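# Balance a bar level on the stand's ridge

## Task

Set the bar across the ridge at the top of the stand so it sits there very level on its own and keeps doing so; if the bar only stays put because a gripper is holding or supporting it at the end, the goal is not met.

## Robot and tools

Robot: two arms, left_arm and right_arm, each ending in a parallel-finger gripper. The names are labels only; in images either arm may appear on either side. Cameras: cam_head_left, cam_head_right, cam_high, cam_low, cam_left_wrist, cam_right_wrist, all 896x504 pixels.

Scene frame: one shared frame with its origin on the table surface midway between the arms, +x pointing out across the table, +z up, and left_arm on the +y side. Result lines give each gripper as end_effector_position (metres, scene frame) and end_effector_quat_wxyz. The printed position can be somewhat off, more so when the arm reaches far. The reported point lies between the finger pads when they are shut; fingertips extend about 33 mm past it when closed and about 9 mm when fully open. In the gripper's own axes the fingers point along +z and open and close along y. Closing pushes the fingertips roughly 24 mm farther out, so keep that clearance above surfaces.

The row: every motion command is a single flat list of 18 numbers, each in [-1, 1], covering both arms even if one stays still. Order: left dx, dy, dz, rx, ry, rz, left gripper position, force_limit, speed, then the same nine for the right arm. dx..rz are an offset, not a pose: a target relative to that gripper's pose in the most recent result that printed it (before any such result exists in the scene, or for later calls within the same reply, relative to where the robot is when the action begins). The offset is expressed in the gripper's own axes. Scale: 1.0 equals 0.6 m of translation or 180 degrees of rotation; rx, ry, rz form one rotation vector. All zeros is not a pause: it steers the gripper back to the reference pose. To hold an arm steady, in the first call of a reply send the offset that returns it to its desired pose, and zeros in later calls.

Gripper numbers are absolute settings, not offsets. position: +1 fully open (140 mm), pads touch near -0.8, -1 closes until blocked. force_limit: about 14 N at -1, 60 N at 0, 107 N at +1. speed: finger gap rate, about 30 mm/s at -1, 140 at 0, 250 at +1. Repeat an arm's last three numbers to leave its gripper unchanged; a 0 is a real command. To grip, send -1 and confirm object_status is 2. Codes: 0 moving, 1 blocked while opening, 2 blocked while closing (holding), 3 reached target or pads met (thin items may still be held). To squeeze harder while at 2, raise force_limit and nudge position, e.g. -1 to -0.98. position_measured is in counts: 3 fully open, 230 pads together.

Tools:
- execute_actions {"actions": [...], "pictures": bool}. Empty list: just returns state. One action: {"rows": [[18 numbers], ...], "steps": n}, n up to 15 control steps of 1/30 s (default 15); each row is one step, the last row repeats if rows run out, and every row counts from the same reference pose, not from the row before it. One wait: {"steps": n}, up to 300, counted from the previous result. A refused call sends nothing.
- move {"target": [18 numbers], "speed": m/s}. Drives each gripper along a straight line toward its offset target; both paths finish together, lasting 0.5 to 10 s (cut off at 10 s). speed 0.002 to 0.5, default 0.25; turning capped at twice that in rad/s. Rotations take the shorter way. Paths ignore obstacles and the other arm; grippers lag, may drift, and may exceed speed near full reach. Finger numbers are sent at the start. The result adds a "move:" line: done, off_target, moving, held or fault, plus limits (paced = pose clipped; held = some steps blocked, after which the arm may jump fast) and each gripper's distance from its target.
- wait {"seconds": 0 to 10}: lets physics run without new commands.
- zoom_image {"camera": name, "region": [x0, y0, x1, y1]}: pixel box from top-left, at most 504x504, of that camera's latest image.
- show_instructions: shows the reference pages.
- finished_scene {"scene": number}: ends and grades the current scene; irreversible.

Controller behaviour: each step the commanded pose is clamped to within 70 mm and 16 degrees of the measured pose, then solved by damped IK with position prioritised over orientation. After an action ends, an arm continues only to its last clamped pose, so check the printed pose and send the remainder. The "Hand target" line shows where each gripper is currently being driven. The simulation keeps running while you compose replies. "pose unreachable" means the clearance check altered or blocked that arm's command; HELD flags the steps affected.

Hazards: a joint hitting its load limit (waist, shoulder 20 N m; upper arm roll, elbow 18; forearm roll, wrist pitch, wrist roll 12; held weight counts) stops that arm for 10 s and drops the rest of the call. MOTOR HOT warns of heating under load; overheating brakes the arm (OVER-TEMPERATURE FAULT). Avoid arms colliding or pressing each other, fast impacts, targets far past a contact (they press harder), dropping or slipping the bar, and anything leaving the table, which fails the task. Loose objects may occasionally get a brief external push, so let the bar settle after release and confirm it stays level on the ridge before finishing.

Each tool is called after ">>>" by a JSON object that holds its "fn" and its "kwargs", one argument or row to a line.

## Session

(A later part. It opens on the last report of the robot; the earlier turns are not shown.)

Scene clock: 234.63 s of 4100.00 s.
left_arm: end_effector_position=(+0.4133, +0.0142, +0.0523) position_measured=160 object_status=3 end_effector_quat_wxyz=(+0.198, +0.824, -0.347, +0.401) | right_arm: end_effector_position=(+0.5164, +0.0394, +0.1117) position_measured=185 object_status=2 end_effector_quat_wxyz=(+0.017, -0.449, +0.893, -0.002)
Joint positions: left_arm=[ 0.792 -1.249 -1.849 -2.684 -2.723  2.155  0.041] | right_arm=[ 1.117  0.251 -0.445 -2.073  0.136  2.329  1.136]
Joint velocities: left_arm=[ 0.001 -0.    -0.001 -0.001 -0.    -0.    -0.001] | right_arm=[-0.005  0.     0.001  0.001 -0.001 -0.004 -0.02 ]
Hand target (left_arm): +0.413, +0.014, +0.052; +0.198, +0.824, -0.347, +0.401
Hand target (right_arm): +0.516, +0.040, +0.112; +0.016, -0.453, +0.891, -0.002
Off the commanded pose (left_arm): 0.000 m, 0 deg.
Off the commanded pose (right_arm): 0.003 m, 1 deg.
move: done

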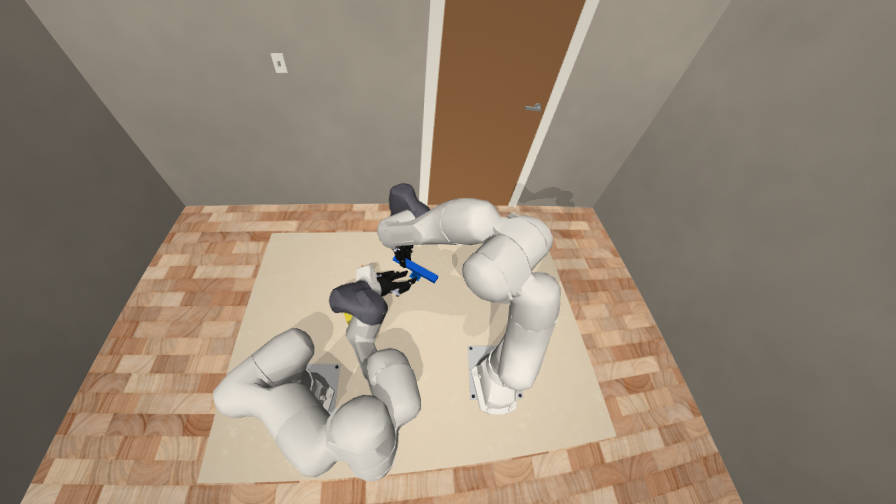

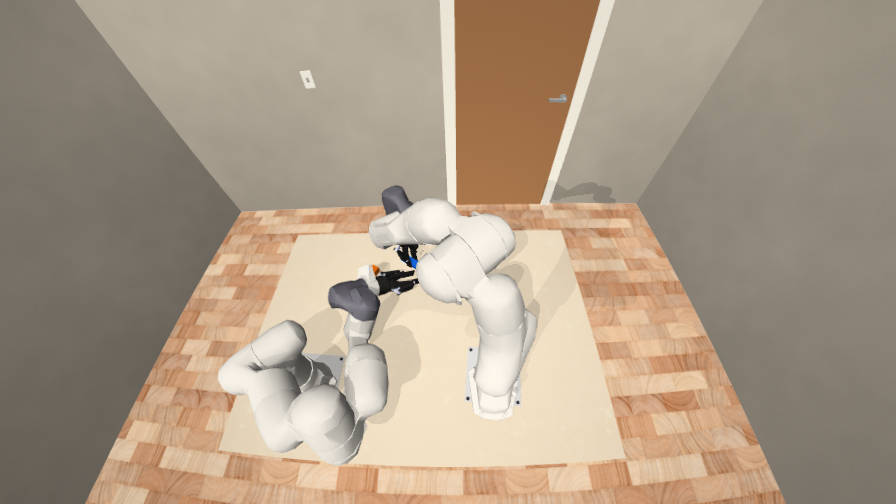

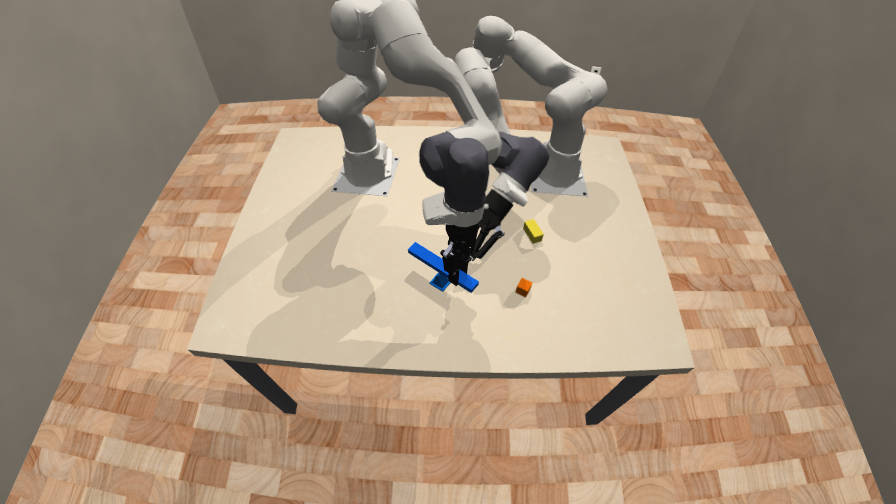

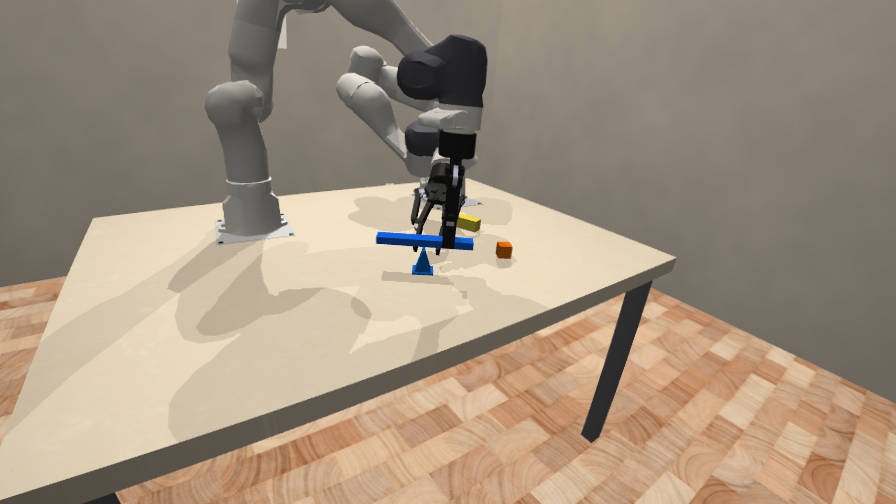

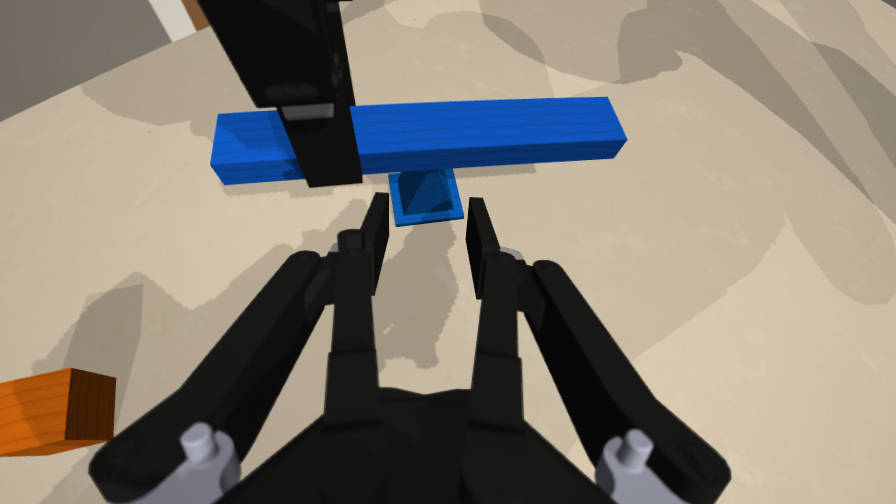

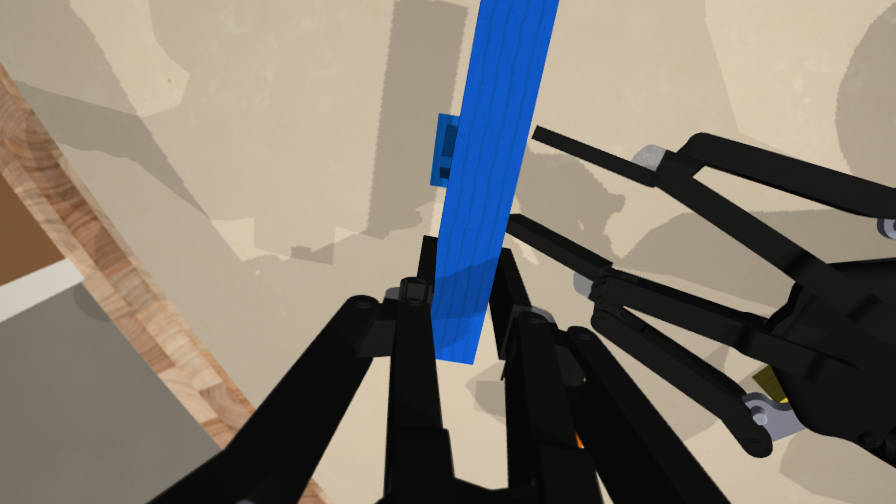

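>>> {"fn": "move", "kwargs": {
  "target": [0,0,0,0,0,0,-0.25,-0.8,-0.8,-0.017,-0.012,0.017,0,0,0,-1,0.1,-0.5],
  "speed": 0.03
}}

>>> {"fn": "zoom_image", "kwargs": {
  "camera": "cam_low",
  "region": [360,200,490,290]
}}

Scene clock: 238.80 s of 4100.00 s.
left_arm: end_effector_position=(+0.4133, +0.0142, +0.0523) position_measured=160 object_status=3 end_effector_quat_wxyz=(+0.198, +0.824, -0.347, +0.401) | right_arm: end_effector_position=(+0.5277, +0.0418, +0.1018) position_measured=185 object_status=2 end_effector_quat_wxyz=(+0.016, -0.447, +0.895, -0.004)
Joint positions: left_arm=[ 0.792 -1.249 -1.849 -2.684 -2.723  2.155  0.041] | right_arm=[ 1.102  0.3   -0.439 -2.034  0.158  2.332  1.122]
Joint velocities: left_arm=[-0.002 -0.    -0.    -0.     0.002 -0.     0.001] | right_arm=[-0.004  0.005  0.002  0.002  0.005 -0.002 -0.008]
Hand target (left_arm): +0.413, +0.014, +0.052; +0.198, +0.824, -0.347, +0.401
Hand target (right_arm): +0.529, +0.043, +0.102; +0.017, -0.449, +0.893, -0.003
Off the commanded pose (left_arm): 0.000 m, 0 deg.
Off the commanded pose (right_arm): 0.002 m, 0 deg.
After step 90, 0.37 s passed at rest.
move: done

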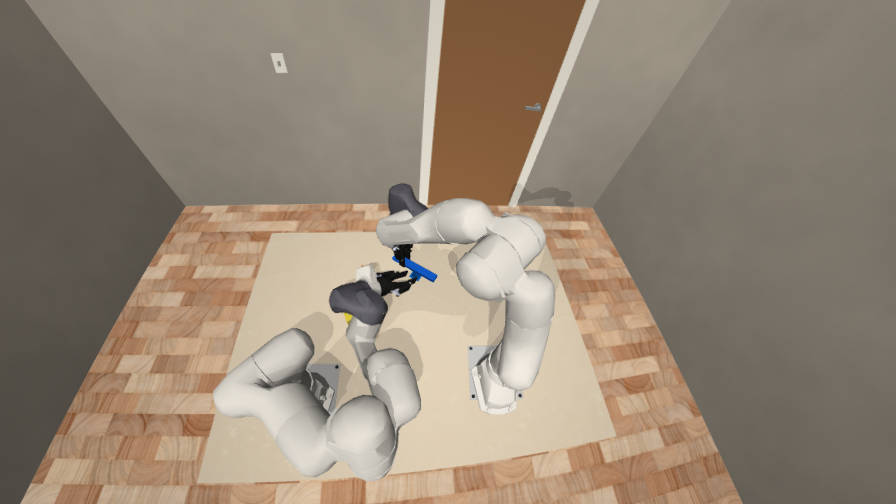

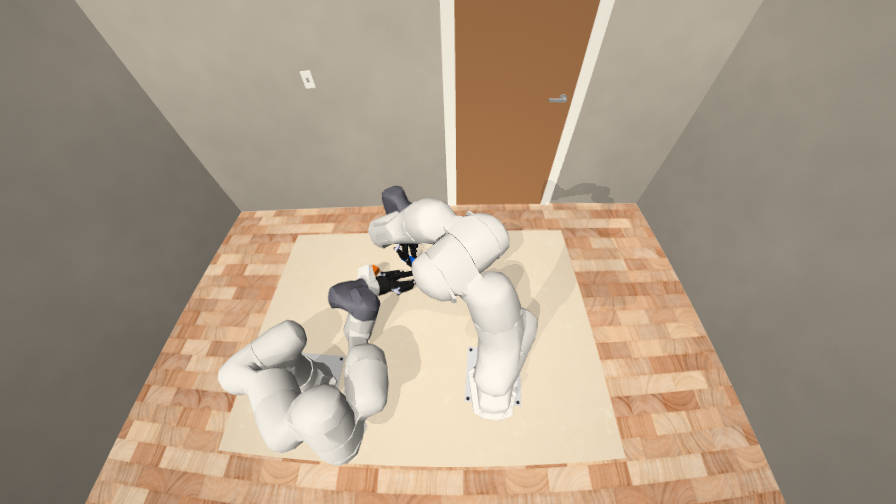

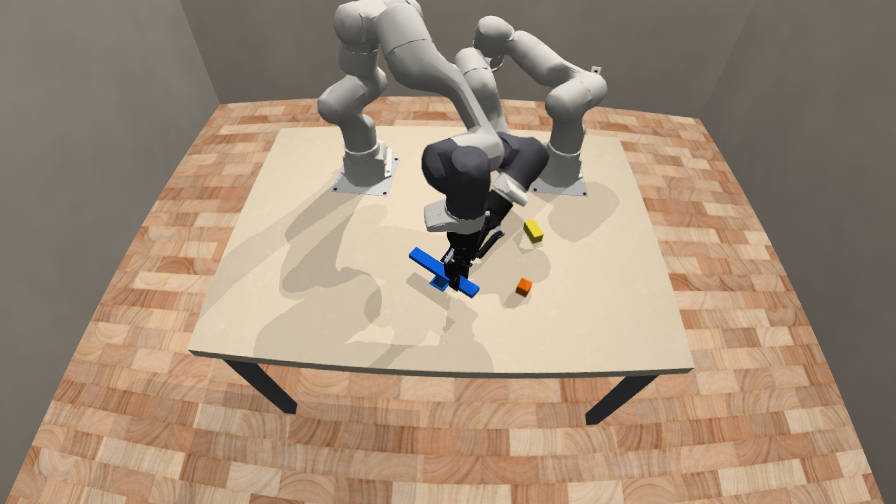

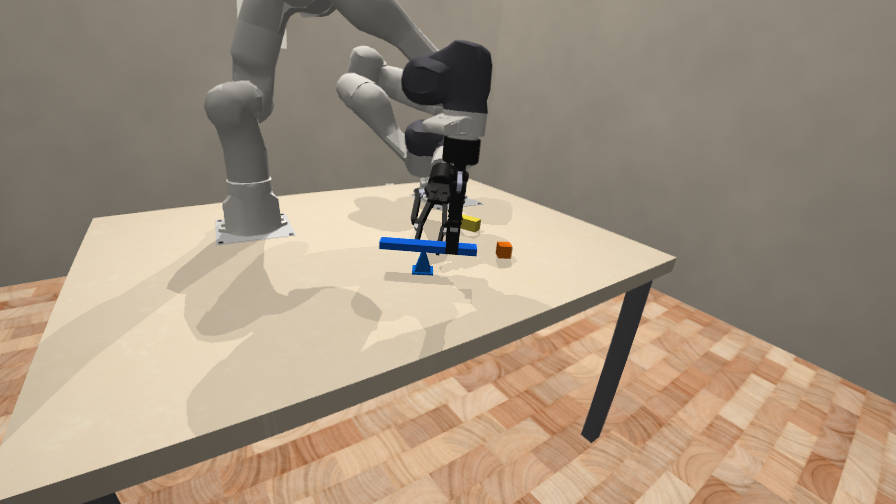

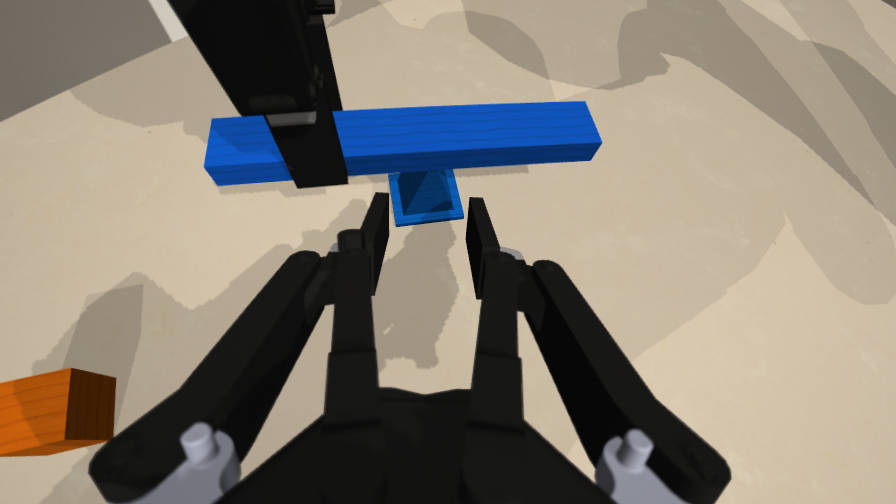

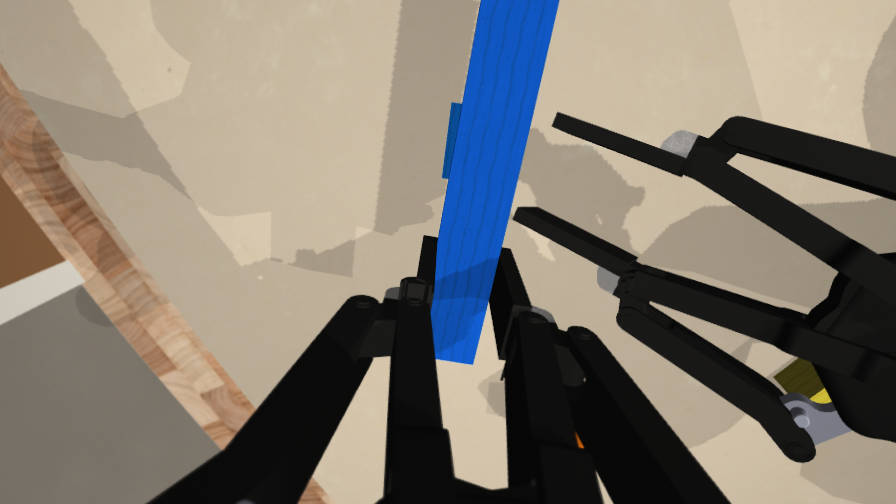

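Region (360, 200, 490, 290) of cam_low's 896x504 image, scaled by 3.877, with more detail than that image has; it fills the top 349 rows of this view, and the rest is white.

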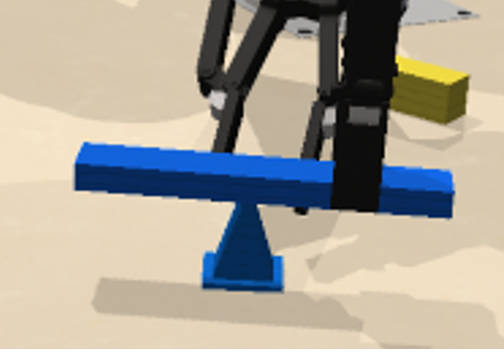

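>>> {"fn": "move", "kwargs": {
  "target": [0.016,0,0.053,0,0,0,-0.2,-0.8,-0.8,0,-0.004,0.003,0,0,0,-1,0.1,-0.5],
  "speed": 0.03
}}

>>> {"fn": "zoom_image", "kwargs": {
  "camera": "cam_low",
  "region": [360,200,490,290]
}}

Scene clock: 244.07 s of 4100.00 s.
left_arm: end_effector_position=(+0.4340, -0.0091, +0.0417) position_measured=154 object_status=3 end_effector_quat_wxyz=(+0.199, +0.823, -0.349, +0.401) | right_arm: end_effector_position=(+0.5286, +0.0415, +0.1017) position_measured=185 object_status=2 end_effector_quat_wxyz=(+0.016, -0.447, +0.894, -0.004)
Joint positions: left_arm=[ 0.879 -1.27  -1.879 -2.581 -2.723  2.171  0.041] | right_arm=[ 1.101  0.302 -0.439 -2.033  0.16   2.332  1.119]
Joint velocities: left_arm=[ 0.006 -0.    -0.002  0.004  0.001  0.008  0.001] | right_arm=[ 0.     0.     0.    -0.     0.001  0.    -0.   ]
Hand target (left_arm): +0.435, -0.009, +0.042; +0.198, +0.824, -0.347, +0.401
Hand target (right_arm): +0.530, +0.040, +0.100; +0.016, -0.447, +0.895, -0.004
Off the commanded pose (left_arm): 0.001 m, 0 deg.
Off the commanded pose (right_arm): 0.002 m, 0 deg.
After step 90, 0.90 s passed at rest.
move: done

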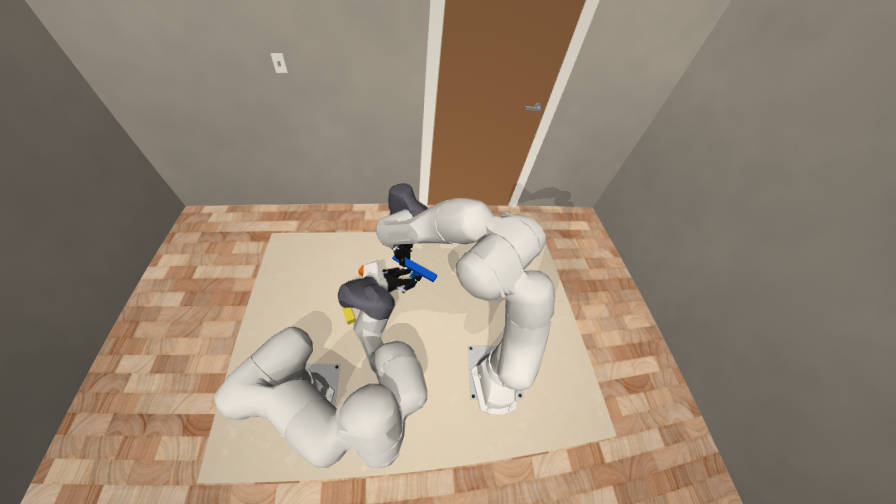

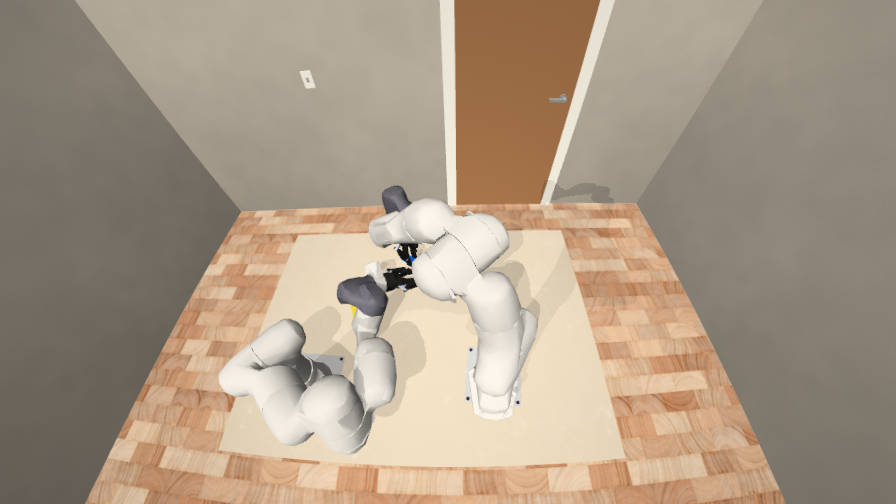

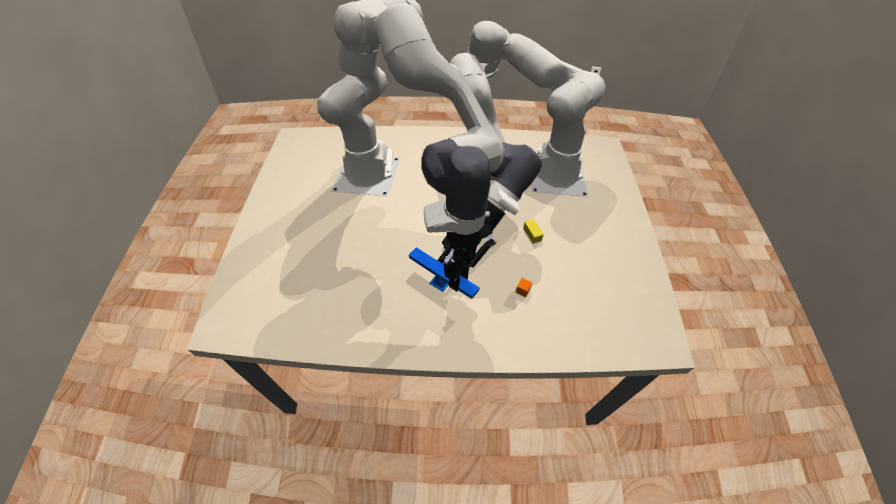

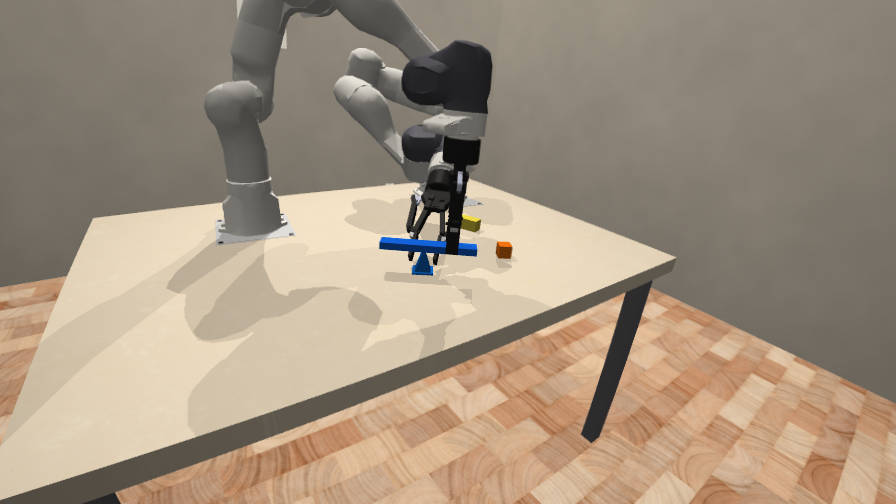

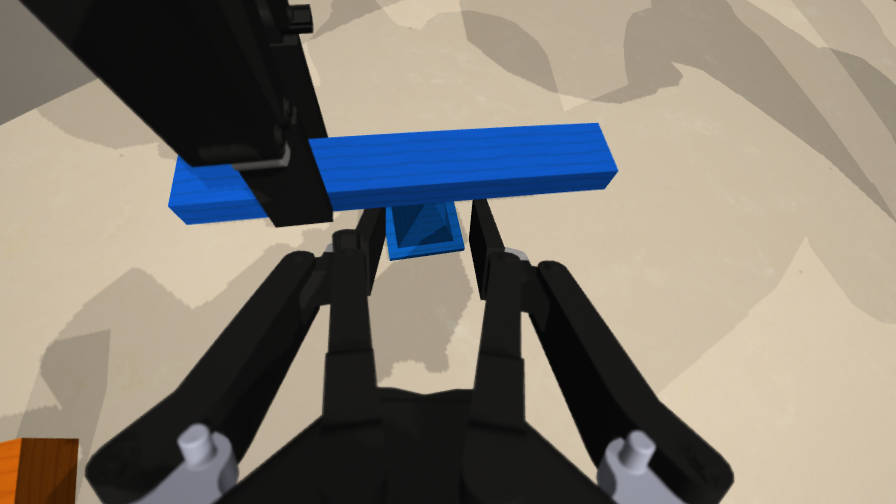

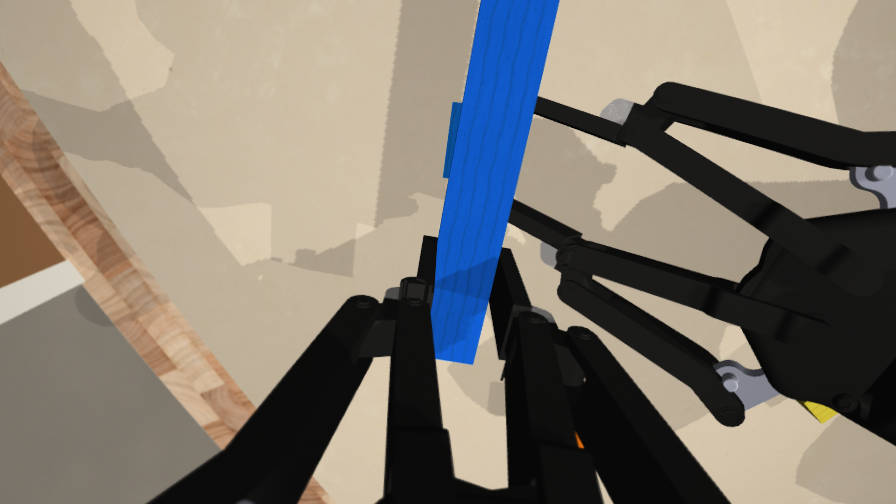

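Region (360, 200, 490, 290) of cam_low's 896x504 image, scaled by 3.877, with more detail than that image has; it fills the top 349 rows of this view, and the rest is white.

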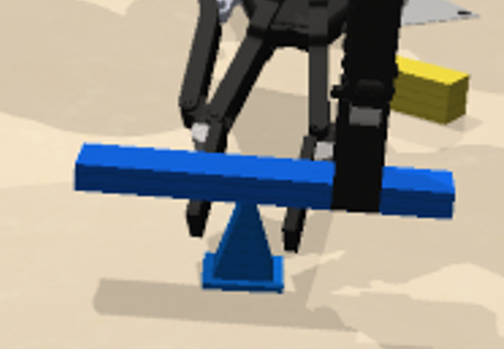

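>>> {"fn": "execute_actions", "kwargs": {
  "actions": []
}}

Scene clock: 252.83 s of 4100.00 s.
left_arm: end_effector_position=(+0.4343, -0.0089, +0.0417) position_measured=154 object_status=3 end_effector_quat_wxyz=(+0.198, +0.824, -0.349, +0.401) | right_arm: end_effector_position=(+0.5287, +0.0415, +0.1017) position_measured=185 object_status=2 end_effector_quat_wxyz=(+0.016, -0.447, +0.894, -0.004)
Joint positions: left_arm=[ 0.879 -1.27  -1.879 -2.58  -2.723  2.172  0.041] | right_arm=[ 1.1    0.302 -0.439 -2.032  0.16   2.332  1.119]
Joint velocities: left_arm=[-0.001  0.001  0.001 -0.     0.001 -0.     0.001] | right_arm=[ 0.001  0.001  0.    -0.    -0.    -0.    -0.   ]
Hand target (left_arm): +0.435, -0.009, +0.042; +0.198, +0.824, -0.347, +0.401
Hand target (right_arm): +0.530, +0.040, +0.100; +0.016, -0.447, +0.895, -0.004
Off the commanded pose (left_arm): 0.001 m, 0 deg.
Off the commanded pose (right_arm): 0.002 m, 0 deg.
Steps of this call (steps 1 to 90: nothing new was sent; then 5.77 s passed at rest). Readings (end_effector_position | what the end effector reports):
1: left_arm (+0.4341, -0.0090, +0.0417) | right_arm (+0.5286, +0.0415, +0.1017) | left_arm position_measured=154 object_status=3 | right_arm position_measured=185 object_status=2
2: left_arm (+0.4341, -0.0090, +0.0417) | right_arm (+0.5286, +0.0415, +0.1017) | left_arm position_measured=154 object_status=3 | right_arm position_measured=185 object_status=2
4: left_arm (+0.4342, -0.0089, +0.0417) | right_arm (+0.5286, +0.0415, +0.1017) | left_arm position_measured=154 object_status=3 | right_arm position_measured=185 object_status=2
8: left_arm (+0.4342, -0.0089, +0.0417) | right_arm (+0.5286, +0.0415, +0.1017) | left_arm position_measured=154 object_status=3 | right_arm position_measured=185 object_status=2
90: the state above

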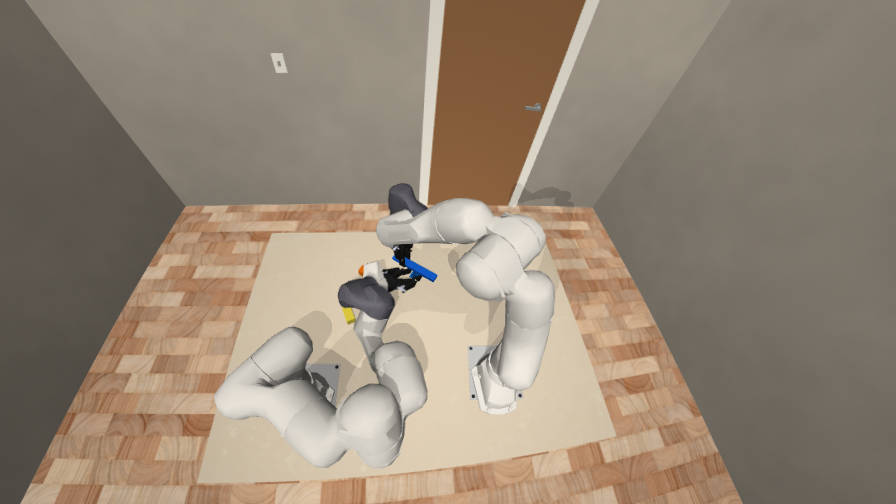

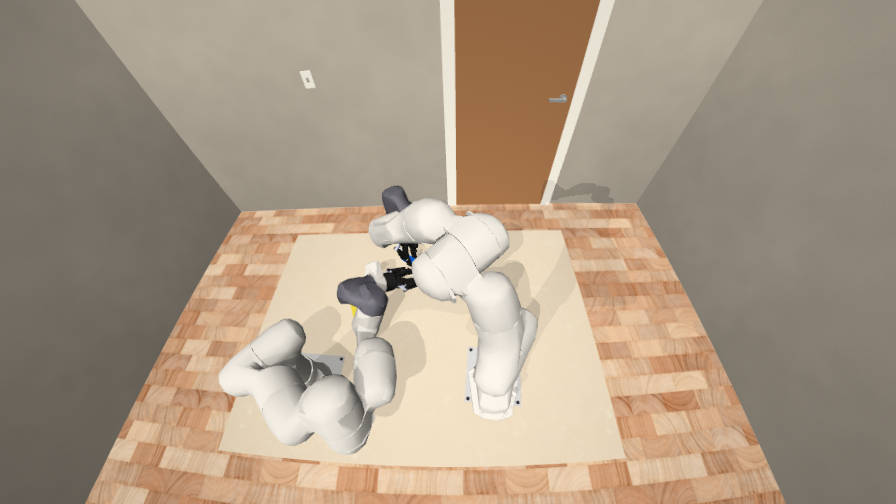

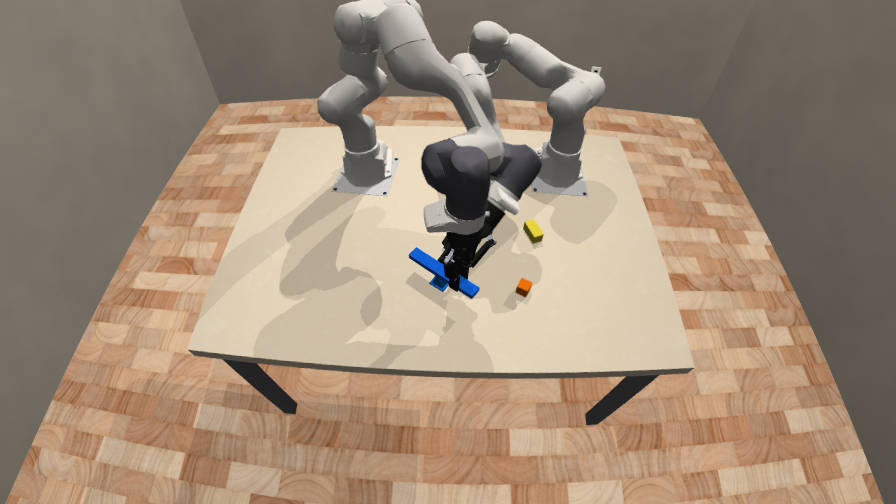

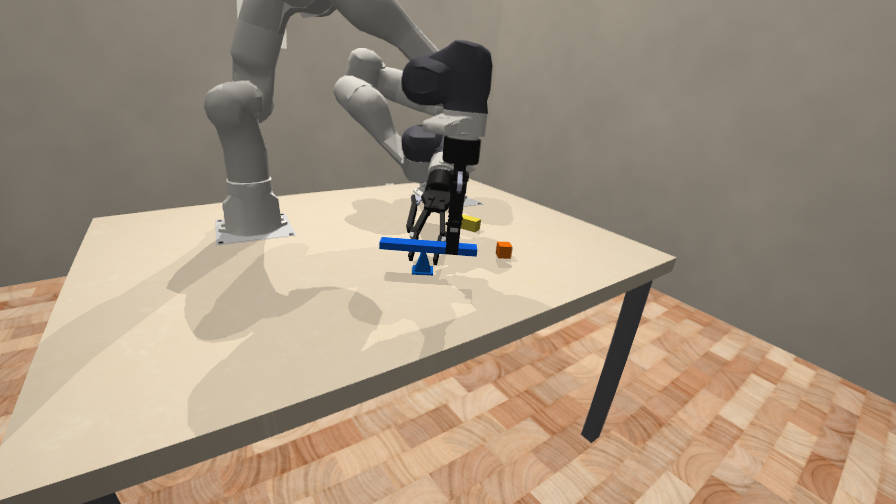

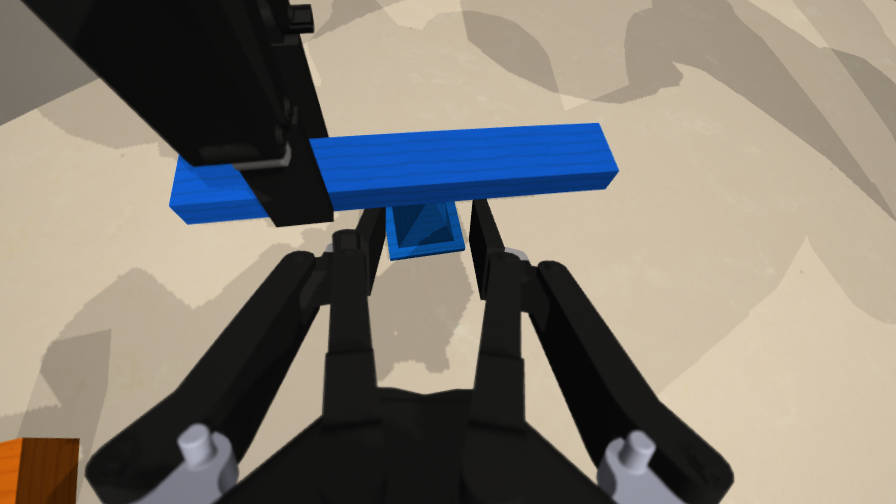

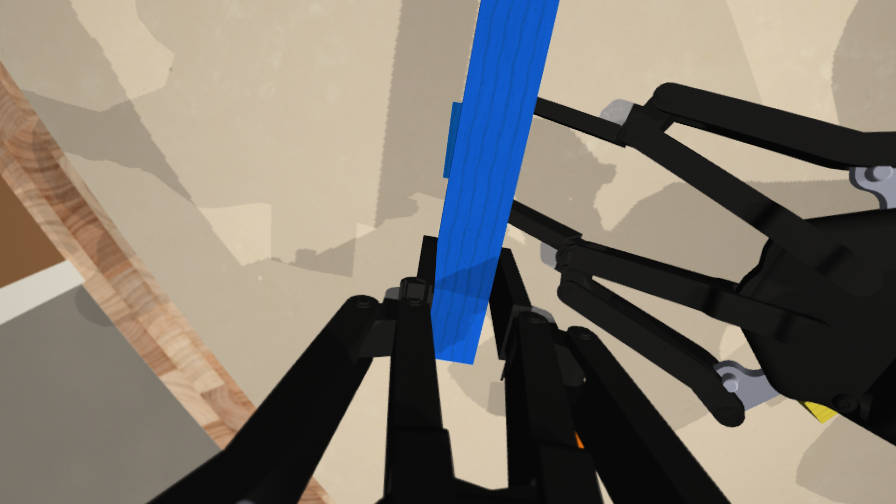

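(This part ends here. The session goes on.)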